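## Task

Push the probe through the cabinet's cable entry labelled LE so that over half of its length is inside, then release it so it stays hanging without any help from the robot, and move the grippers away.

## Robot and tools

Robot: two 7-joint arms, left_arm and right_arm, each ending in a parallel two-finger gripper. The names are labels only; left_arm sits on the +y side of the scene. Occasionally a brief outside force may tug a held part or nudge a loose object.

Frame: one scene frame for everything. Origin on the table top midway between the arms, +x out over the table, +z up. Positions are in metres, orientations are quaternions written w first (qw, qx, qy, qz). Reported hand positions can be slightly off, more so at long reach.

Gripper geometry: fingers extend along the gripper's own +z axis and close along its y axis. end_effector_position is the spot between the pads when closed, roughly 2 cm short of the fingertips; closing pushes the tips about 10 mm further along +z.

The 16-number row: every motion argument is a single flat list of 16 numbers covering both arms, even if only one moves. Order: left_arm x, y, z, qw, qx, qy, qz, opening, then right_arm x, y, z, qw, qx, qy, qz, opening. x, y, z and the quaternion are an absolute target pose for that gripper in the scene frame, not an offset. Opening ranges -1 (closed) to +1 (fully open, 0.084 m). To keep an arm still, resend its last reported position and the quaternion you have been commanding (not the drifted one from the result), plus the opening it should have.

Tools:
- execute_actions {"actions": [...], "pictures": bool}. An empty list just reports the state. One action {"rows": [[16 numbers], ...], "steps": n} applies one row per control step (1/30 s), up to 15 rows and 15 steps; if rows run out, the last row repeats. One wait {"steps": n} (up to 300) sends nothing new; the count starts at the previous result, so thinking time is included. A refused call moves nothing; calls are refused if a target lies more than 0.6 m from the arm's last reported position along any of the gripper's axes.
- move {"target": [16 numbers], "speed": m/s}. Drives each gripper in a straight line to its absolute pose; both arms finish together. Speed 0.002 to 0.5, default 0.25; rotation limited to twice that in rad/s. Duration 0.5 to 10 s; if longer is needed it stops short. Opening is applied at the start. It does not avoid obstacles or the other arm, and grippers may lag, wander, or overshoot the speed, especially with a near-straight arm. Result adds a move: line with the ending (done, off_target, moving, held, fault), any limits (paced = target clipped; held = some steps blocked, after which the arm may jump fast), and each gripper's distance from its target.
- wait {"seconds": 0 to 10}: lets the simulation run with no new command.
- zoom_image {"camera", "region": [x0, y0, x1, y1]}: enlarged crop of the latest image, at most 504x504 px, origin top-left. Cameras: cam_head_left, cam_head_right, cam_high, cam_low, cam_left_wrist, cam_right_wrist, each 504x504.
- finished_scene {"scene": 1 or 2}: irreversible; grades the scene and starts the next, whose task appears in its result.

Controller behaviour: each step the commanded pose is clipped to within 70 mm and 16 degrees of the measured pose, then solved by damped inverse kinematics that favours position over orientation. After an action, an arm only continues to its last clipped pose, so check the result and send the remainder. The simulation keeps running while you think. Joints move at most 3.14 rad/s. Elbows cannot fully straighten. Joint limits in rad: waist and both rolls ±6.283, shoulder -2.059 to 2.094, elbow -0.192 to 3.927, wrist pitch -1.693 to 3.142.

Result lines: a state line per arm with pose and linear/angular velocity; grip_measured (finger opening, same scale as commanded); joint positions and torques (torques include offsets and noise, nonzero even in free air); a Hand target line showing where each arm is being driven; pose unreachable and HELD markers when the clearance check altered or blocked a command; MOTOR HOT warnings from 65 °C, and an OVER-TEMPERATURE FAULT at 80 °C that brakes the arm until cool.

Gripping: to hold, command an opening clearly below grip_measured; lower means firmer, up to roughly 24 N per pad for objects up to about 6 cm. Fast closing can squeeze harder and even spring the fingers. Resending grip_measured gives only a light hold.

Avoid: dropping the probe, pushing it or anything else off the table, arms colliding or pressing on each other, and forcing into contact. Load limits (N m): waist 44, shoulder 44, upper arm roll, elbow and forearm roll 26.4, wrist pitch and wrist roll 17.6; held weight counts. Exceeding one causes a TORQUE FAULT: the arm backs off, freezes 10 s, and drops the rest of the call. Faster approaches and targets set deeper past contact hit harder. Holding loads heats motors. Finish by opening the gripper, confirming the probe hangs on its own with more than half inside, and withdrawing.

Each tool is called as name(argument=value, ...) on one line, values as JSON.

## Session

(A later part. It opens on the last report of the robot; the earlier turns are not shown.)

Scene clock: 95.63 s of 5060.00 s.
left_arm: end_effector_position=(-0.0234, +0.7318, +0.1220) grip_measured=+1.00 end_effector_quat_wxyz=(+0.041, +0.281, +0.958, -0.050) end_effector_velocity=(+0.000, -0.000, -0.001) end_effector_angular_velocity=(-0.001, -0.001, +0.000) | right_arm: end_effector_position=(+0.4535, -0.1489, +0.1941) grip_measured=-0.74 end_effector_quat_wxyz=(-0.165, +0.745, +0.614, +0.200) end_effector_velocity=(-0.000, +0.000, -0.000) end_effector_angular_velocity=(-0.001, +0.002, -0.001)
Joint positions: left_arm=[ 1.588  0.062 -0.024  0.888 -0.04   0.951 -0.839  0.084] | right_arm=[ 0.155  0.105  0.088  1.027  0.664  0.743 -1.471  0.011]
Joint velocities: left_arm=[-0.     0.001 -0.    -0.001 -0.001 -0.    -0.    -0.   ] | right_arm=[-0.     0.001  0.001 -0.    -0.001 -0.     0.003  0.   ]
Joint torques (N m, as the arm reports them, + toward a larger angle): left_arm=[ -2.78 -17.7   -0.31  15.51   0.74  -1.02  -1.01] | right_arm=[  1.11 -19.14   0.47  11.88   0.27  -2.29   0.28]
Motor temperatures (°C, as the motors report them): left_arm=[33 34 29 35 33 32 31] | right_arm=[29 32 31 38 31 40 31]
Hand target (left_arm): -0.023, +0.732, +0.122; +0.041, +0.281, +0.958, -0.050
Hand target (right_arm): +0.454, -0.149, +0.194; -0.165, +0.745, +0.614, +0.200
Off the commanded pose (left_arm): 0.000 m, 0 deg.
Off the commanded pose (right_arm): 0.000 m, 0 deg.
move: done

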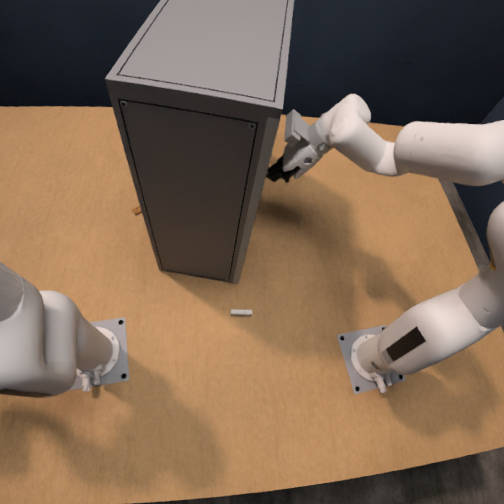

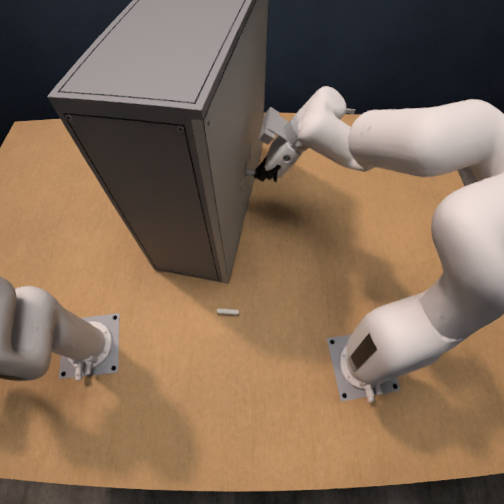

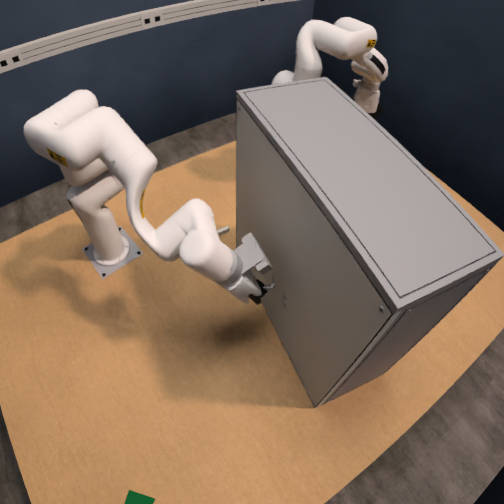

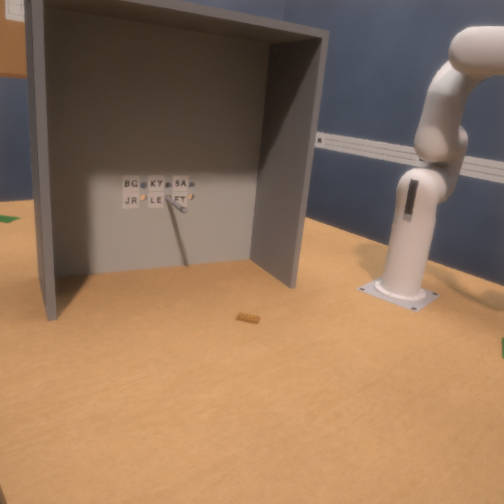

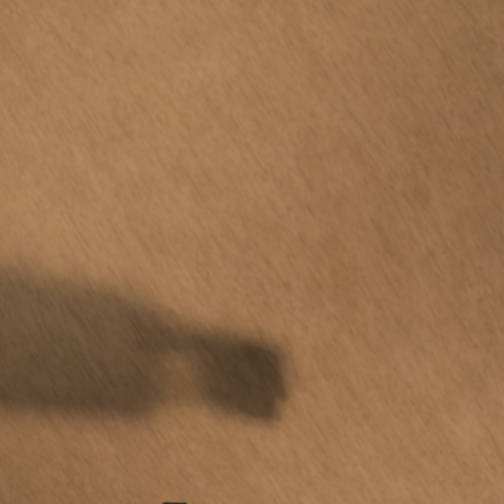

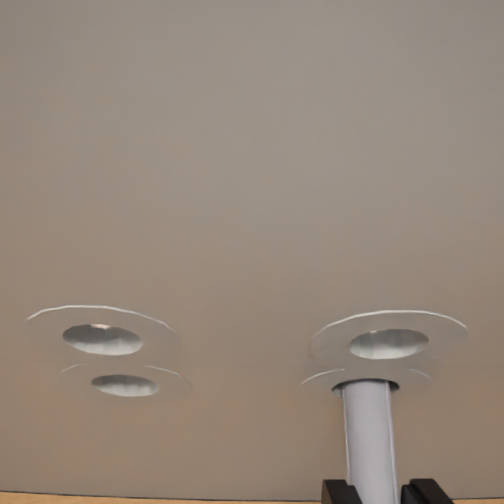

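move(target=[-0.0234,0.7318,0.122,0.041,0.281,0.958,-0.05,1,0.458,-0.127,0.194,-0.165,0.745,0.614,0.2,-1], speed=0.02)

move(target=[-0.0234,0.7318,0.122,0.041,0.281,0.958,-0.05,1,0.458,-0.127,0.194,-0.165,0.745,0.614,0.2,1])

move(target=[-0.0234,0.7318,0.122,0.041,0.281,0.958,-0.05,1,0.435,-0.245,0.2,-0.165,0.745,0.614,0.2,1], speed=0.1)

Scene clock: 102.60 s of 5060.00 s.
left_arm: end_effector_position=(-0.0234, +0.7318, +0.1220) grip_measured=+1.00 end_effector_quat_wxyz=(+0.041, +0.281, +0.958, -0.050) end_effector_velocity=(-0.000, -0.000, -0.000) end_effector_angular_velocity=(+0.000, +0.001, -0.001) | right_arm: end_effector_position=(+0.4579, -0.1270, +0.1941) grip_measured=-0.74 end_effector_quat_wxyz=(-0.165, +0.745, +0.614, +0.200) end_effector_velocity=(+0.000, -0.000, -0.000) end_effector_angular_velocity=(-0.001, +0.000, -0.000)
Joint positions: left_arm=[ 1.588  0.062 -0.024  0.888 -0.04   0.951 -0.839  0.084] | right_arm=[ 0.18   0.141  0.105  1.068  0.65   0.724 -1.425  0.011]
Joint velocities: left_arm=[ 0.    -0.    -0.    -0.     0.002 -0.     0.     0.   ] | right_arm=[ 0.     0.    -0.001  0.    -0.002  0.001  0.001 -0.   ]
Joint torques (N m, as the arm reports them, + toward a larger angle): left_arm=[ -2.52 -17.6   -0.3   15.67   0.51  -1.1   -1.12] | right_arm=[  0.16 -19.35  -0.14  12.     0.29  -2.83   0.34]
Motor temperatures (°C, as the motors report them): left_arm=[33 34 29 35 33 32 31] | right_arm=[29 32 31 38 31 40 31]
Hand target (left_arm): -0.023, +0.732, +0.122; +0.041, +0.281, +0.958, -0.050
Hand target (right_arm): +0.458, -0.127, +0.194; -0.165, +0.745, +0.614, +0.200
Off the commanded pose (left_arm): 0.000 m, 0 deg.
Off the commanded pose (right_arm): 0.000 m, 0 deg.
After step 90, 2.60 s passed at rest.
move: done

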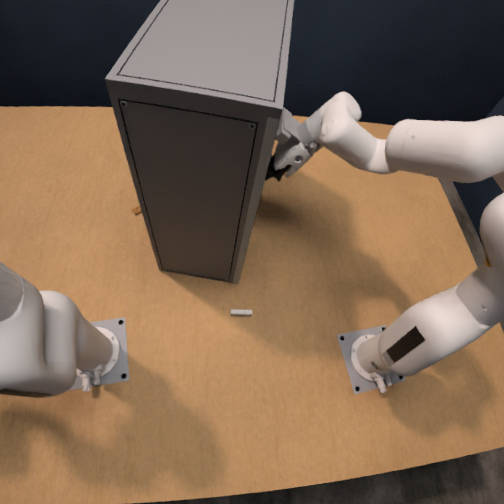

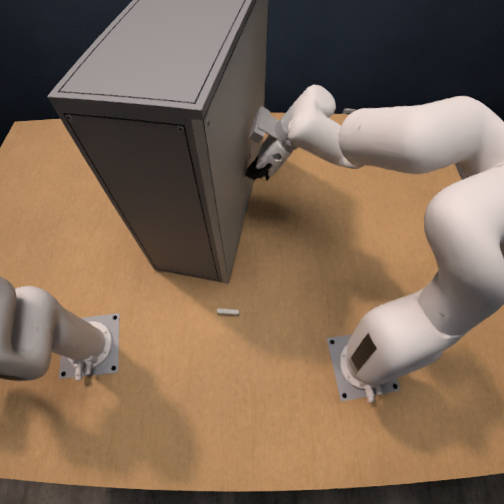

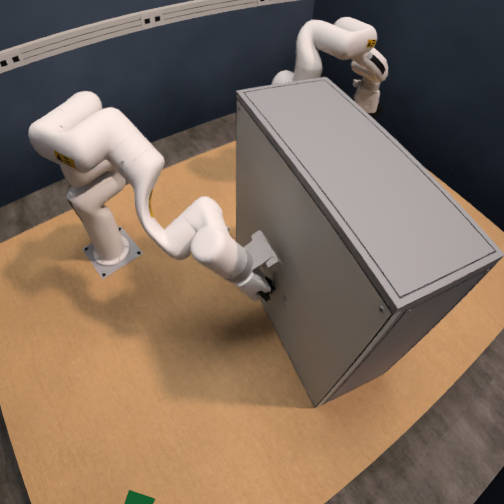

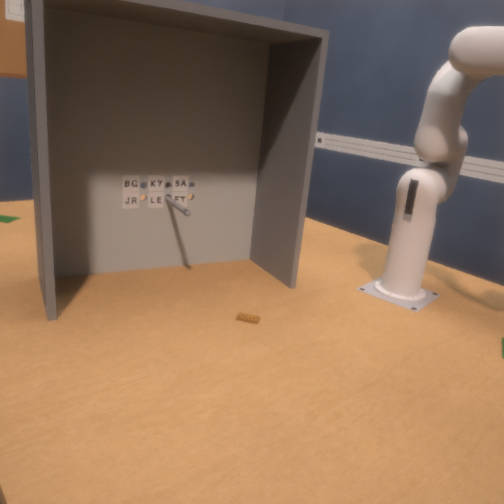

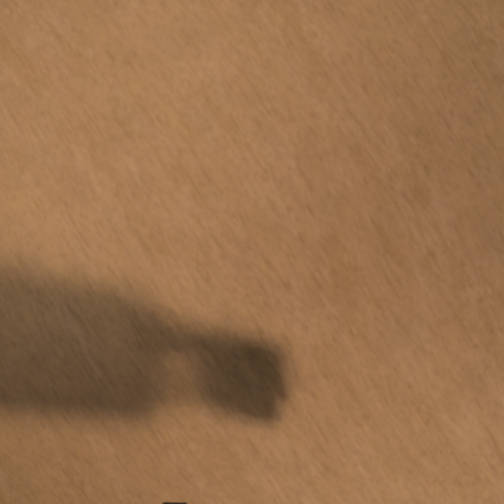

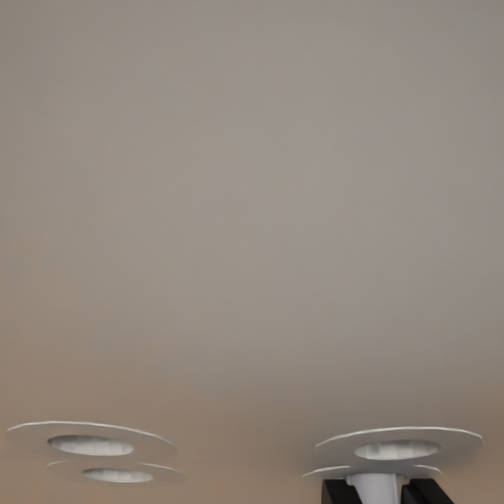

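Scene clock: 103.30 s of 5060.00 s.
left_arm: end_effector_position=(-0.0234, +0.7318, +0.1220) grip_measured=+1.00 end_effector_quat_wxyz=(+0.041, +0.281, +0.958, -0.050) end_effector_velocity=(+0.000, +0.000, -0.000) end_effector_angular_velocity=(-0.000, +0.000, -0.002) | right_arm: end_effector_position=(+0.4580, -0.1270, +0.1940) grip_measured=+1.00 end_effector_quat_wxyz=(-0.165, +0.745, +0.614, +0.200) end_effector_velocity=(+0.000, -0.001, +0.000) end_effector_angular_velocity=(-0.000, -0.000, -0.001)
Joint positions: left_arm=[ 1.588  0.062 -0.024  0.888 -0.04   0.951 -0.839  0.084] | right_arm=[ 0.18   0.142  0.105  1.068  0.65   0.724 -1.425  0.084]
Joint velocities: left_arm=[-0.     0.001 -0.001  0.001  0.001  0.    -0.    -0.   ] | right_arm=[-0.    -0.    -0.001 -0.    -0.     0.    -0.     0.   ]
Joint torques (N m, as the arm reports them, + toward a larger angle): left_arm=[ -2.68 -17.75  -0.31  15.66   0.65  -1.11  -1.06] | right_arm=[  0.66 -22.92   0.31  13.35   0.39  -2.35   0.3 ]
Motor temperatures (°C, as the motors report them): left_arm=[33 34 29 35 33 32 31] | right_arm=[29 32 31 38 31 40 31]
Hand target (left_arm): -0.023, +0.732, +0.122; +0.041, +0.281, +0.958, -0.050
Hand target (right_arm): +0.458, -0.127, +0.194; -0.165, +0.745, +0.614, +0.200
Off the commanded pose (left_arm): 0.000 m, 0 deg.
Off the commanded pose (right_arm): 0.000 m, 0 deg.
move: done

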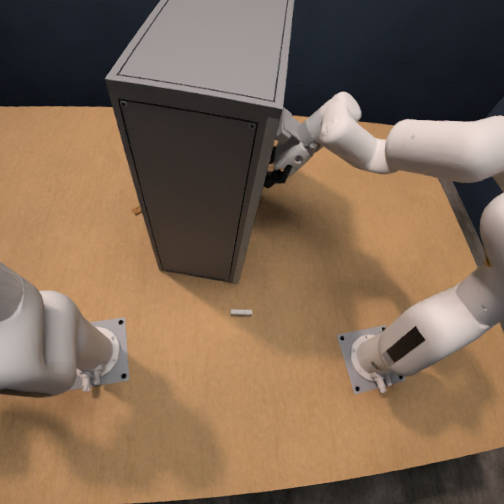

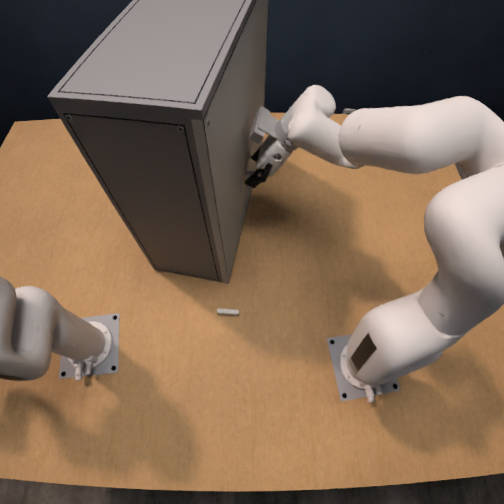

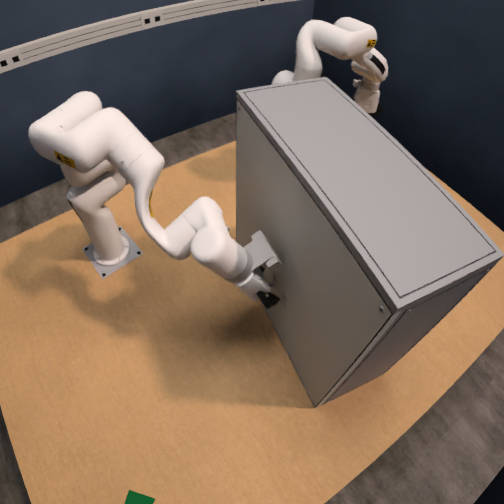

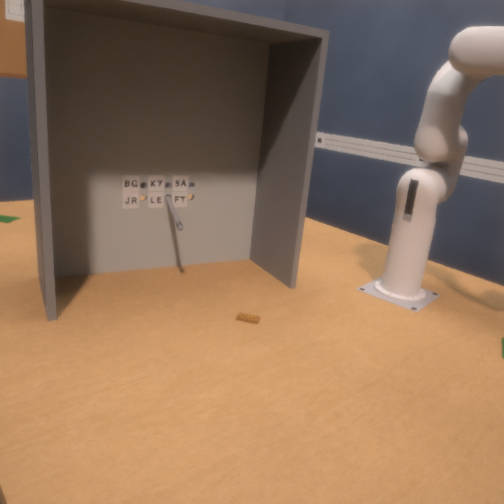

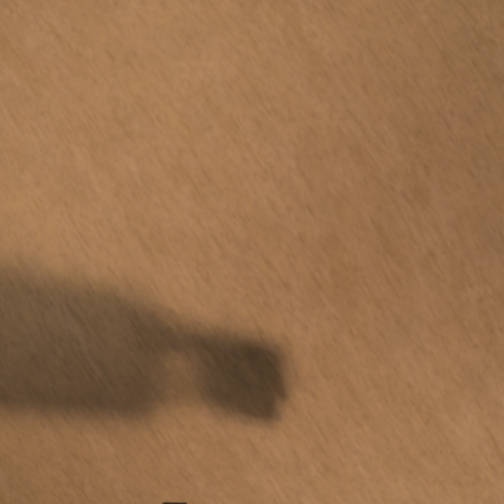

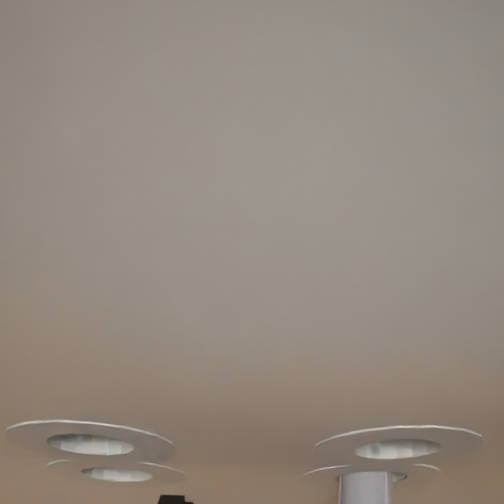

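Scene clock: 104.87 s of 5060.00 s.
left_arm: end_effector_position=(-0.0234, +0.7318, +0.1220) grip_measured=+1.00 end_effector_quat_wxyz=(+0.041, +0.281, +0.958, -0.050) end_effector_velocity=(+0.000, -0.000, +0.000) end_effector_angular_velocity=(+0.000, +0.000, -0.001) | right_arm: end_effector_position=(+0.4350, -0.2446, +0.1999) grip_measured=+1.00 end_effector_quat_wxyz=(-0.165, +0.745, +0.615, +0.200) end_effector_velocity=(+0.000, -0.002, -0.000) end_effector_angular_velocity=(+0.001, +0.000, -0.002)
Joint positions: left_arm=[ 1.588  0.062 -0.024  0.888 -0.04   0.951 -0.839  0.084] | right_arm=[ 0.048 -0.032 -0.01   0.902  0.669  0.858 -1.646  0.084]
Joint velocities: left_arm=[ 0.    -0.001 -0.    -0.001  0.     0.     0.    -0.   ] | right_arm=[-0.002 -0.001 -0.003 -0.001  0.001  0.001 -0.002 -0.   ]
Joint torques (N m, as the arm reports them, + toward a larger angle): left_arm=[ -2.56 -17.54  -0.4   15.65   0.69  -1.02  -1.12] | right_arm=[  0.5  -18.82  -0.26  13.22   0.43  -2.12   0.29]
Motor temperatures (°C, as the motors report them): left_arm=[33 34 29 35 33 32 31] | right_arm=[29 32 31 38 31 40 31]
Hand target (left_arm): -0.023, +0.732, +0.122; +0.041, +0.281, +0.958, -0.050
Hand target (right_arm): +0.435, -0.245, +0.200; -0.165, +0.745, +0.614, +0.200
Off the commanded pose (left_arm): 0.000 m, 0 deg.
Off the commanded pose (right_arm): 0.000 m, 0 deg.
move: done

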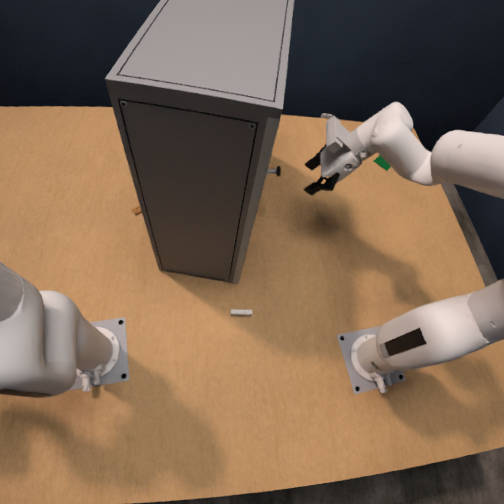

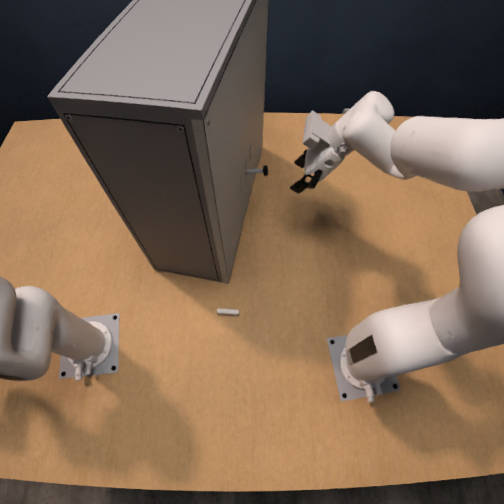

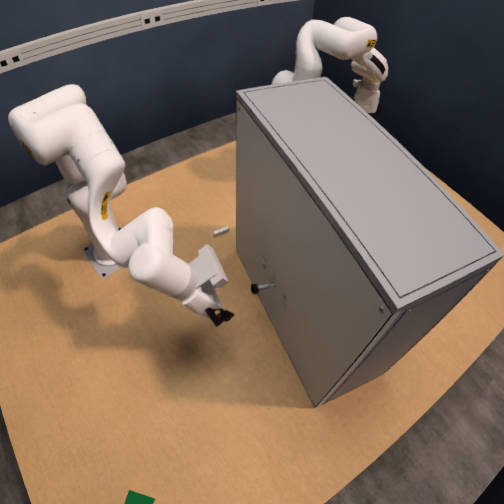

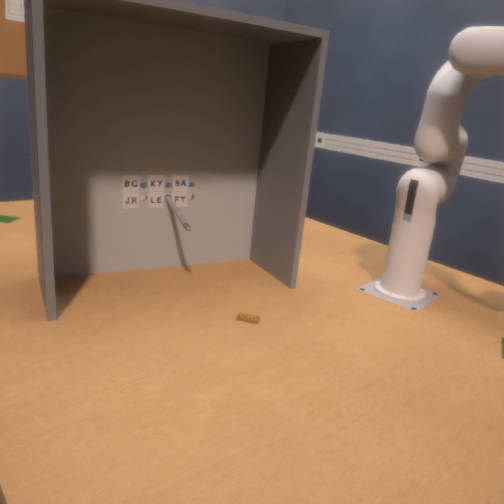

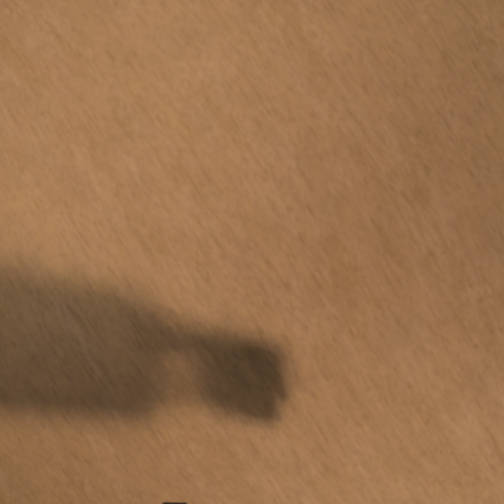

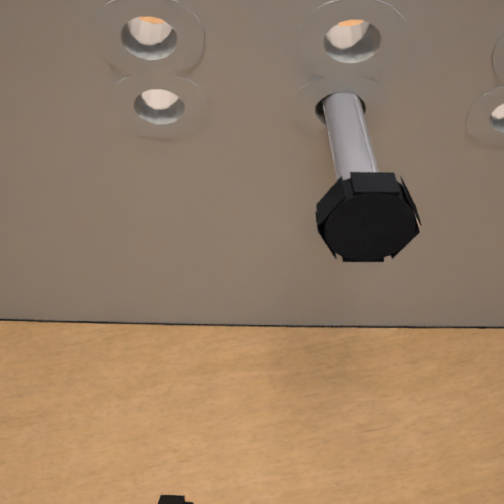

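finished_scene(scene=1)

The scene is finished: the task was done.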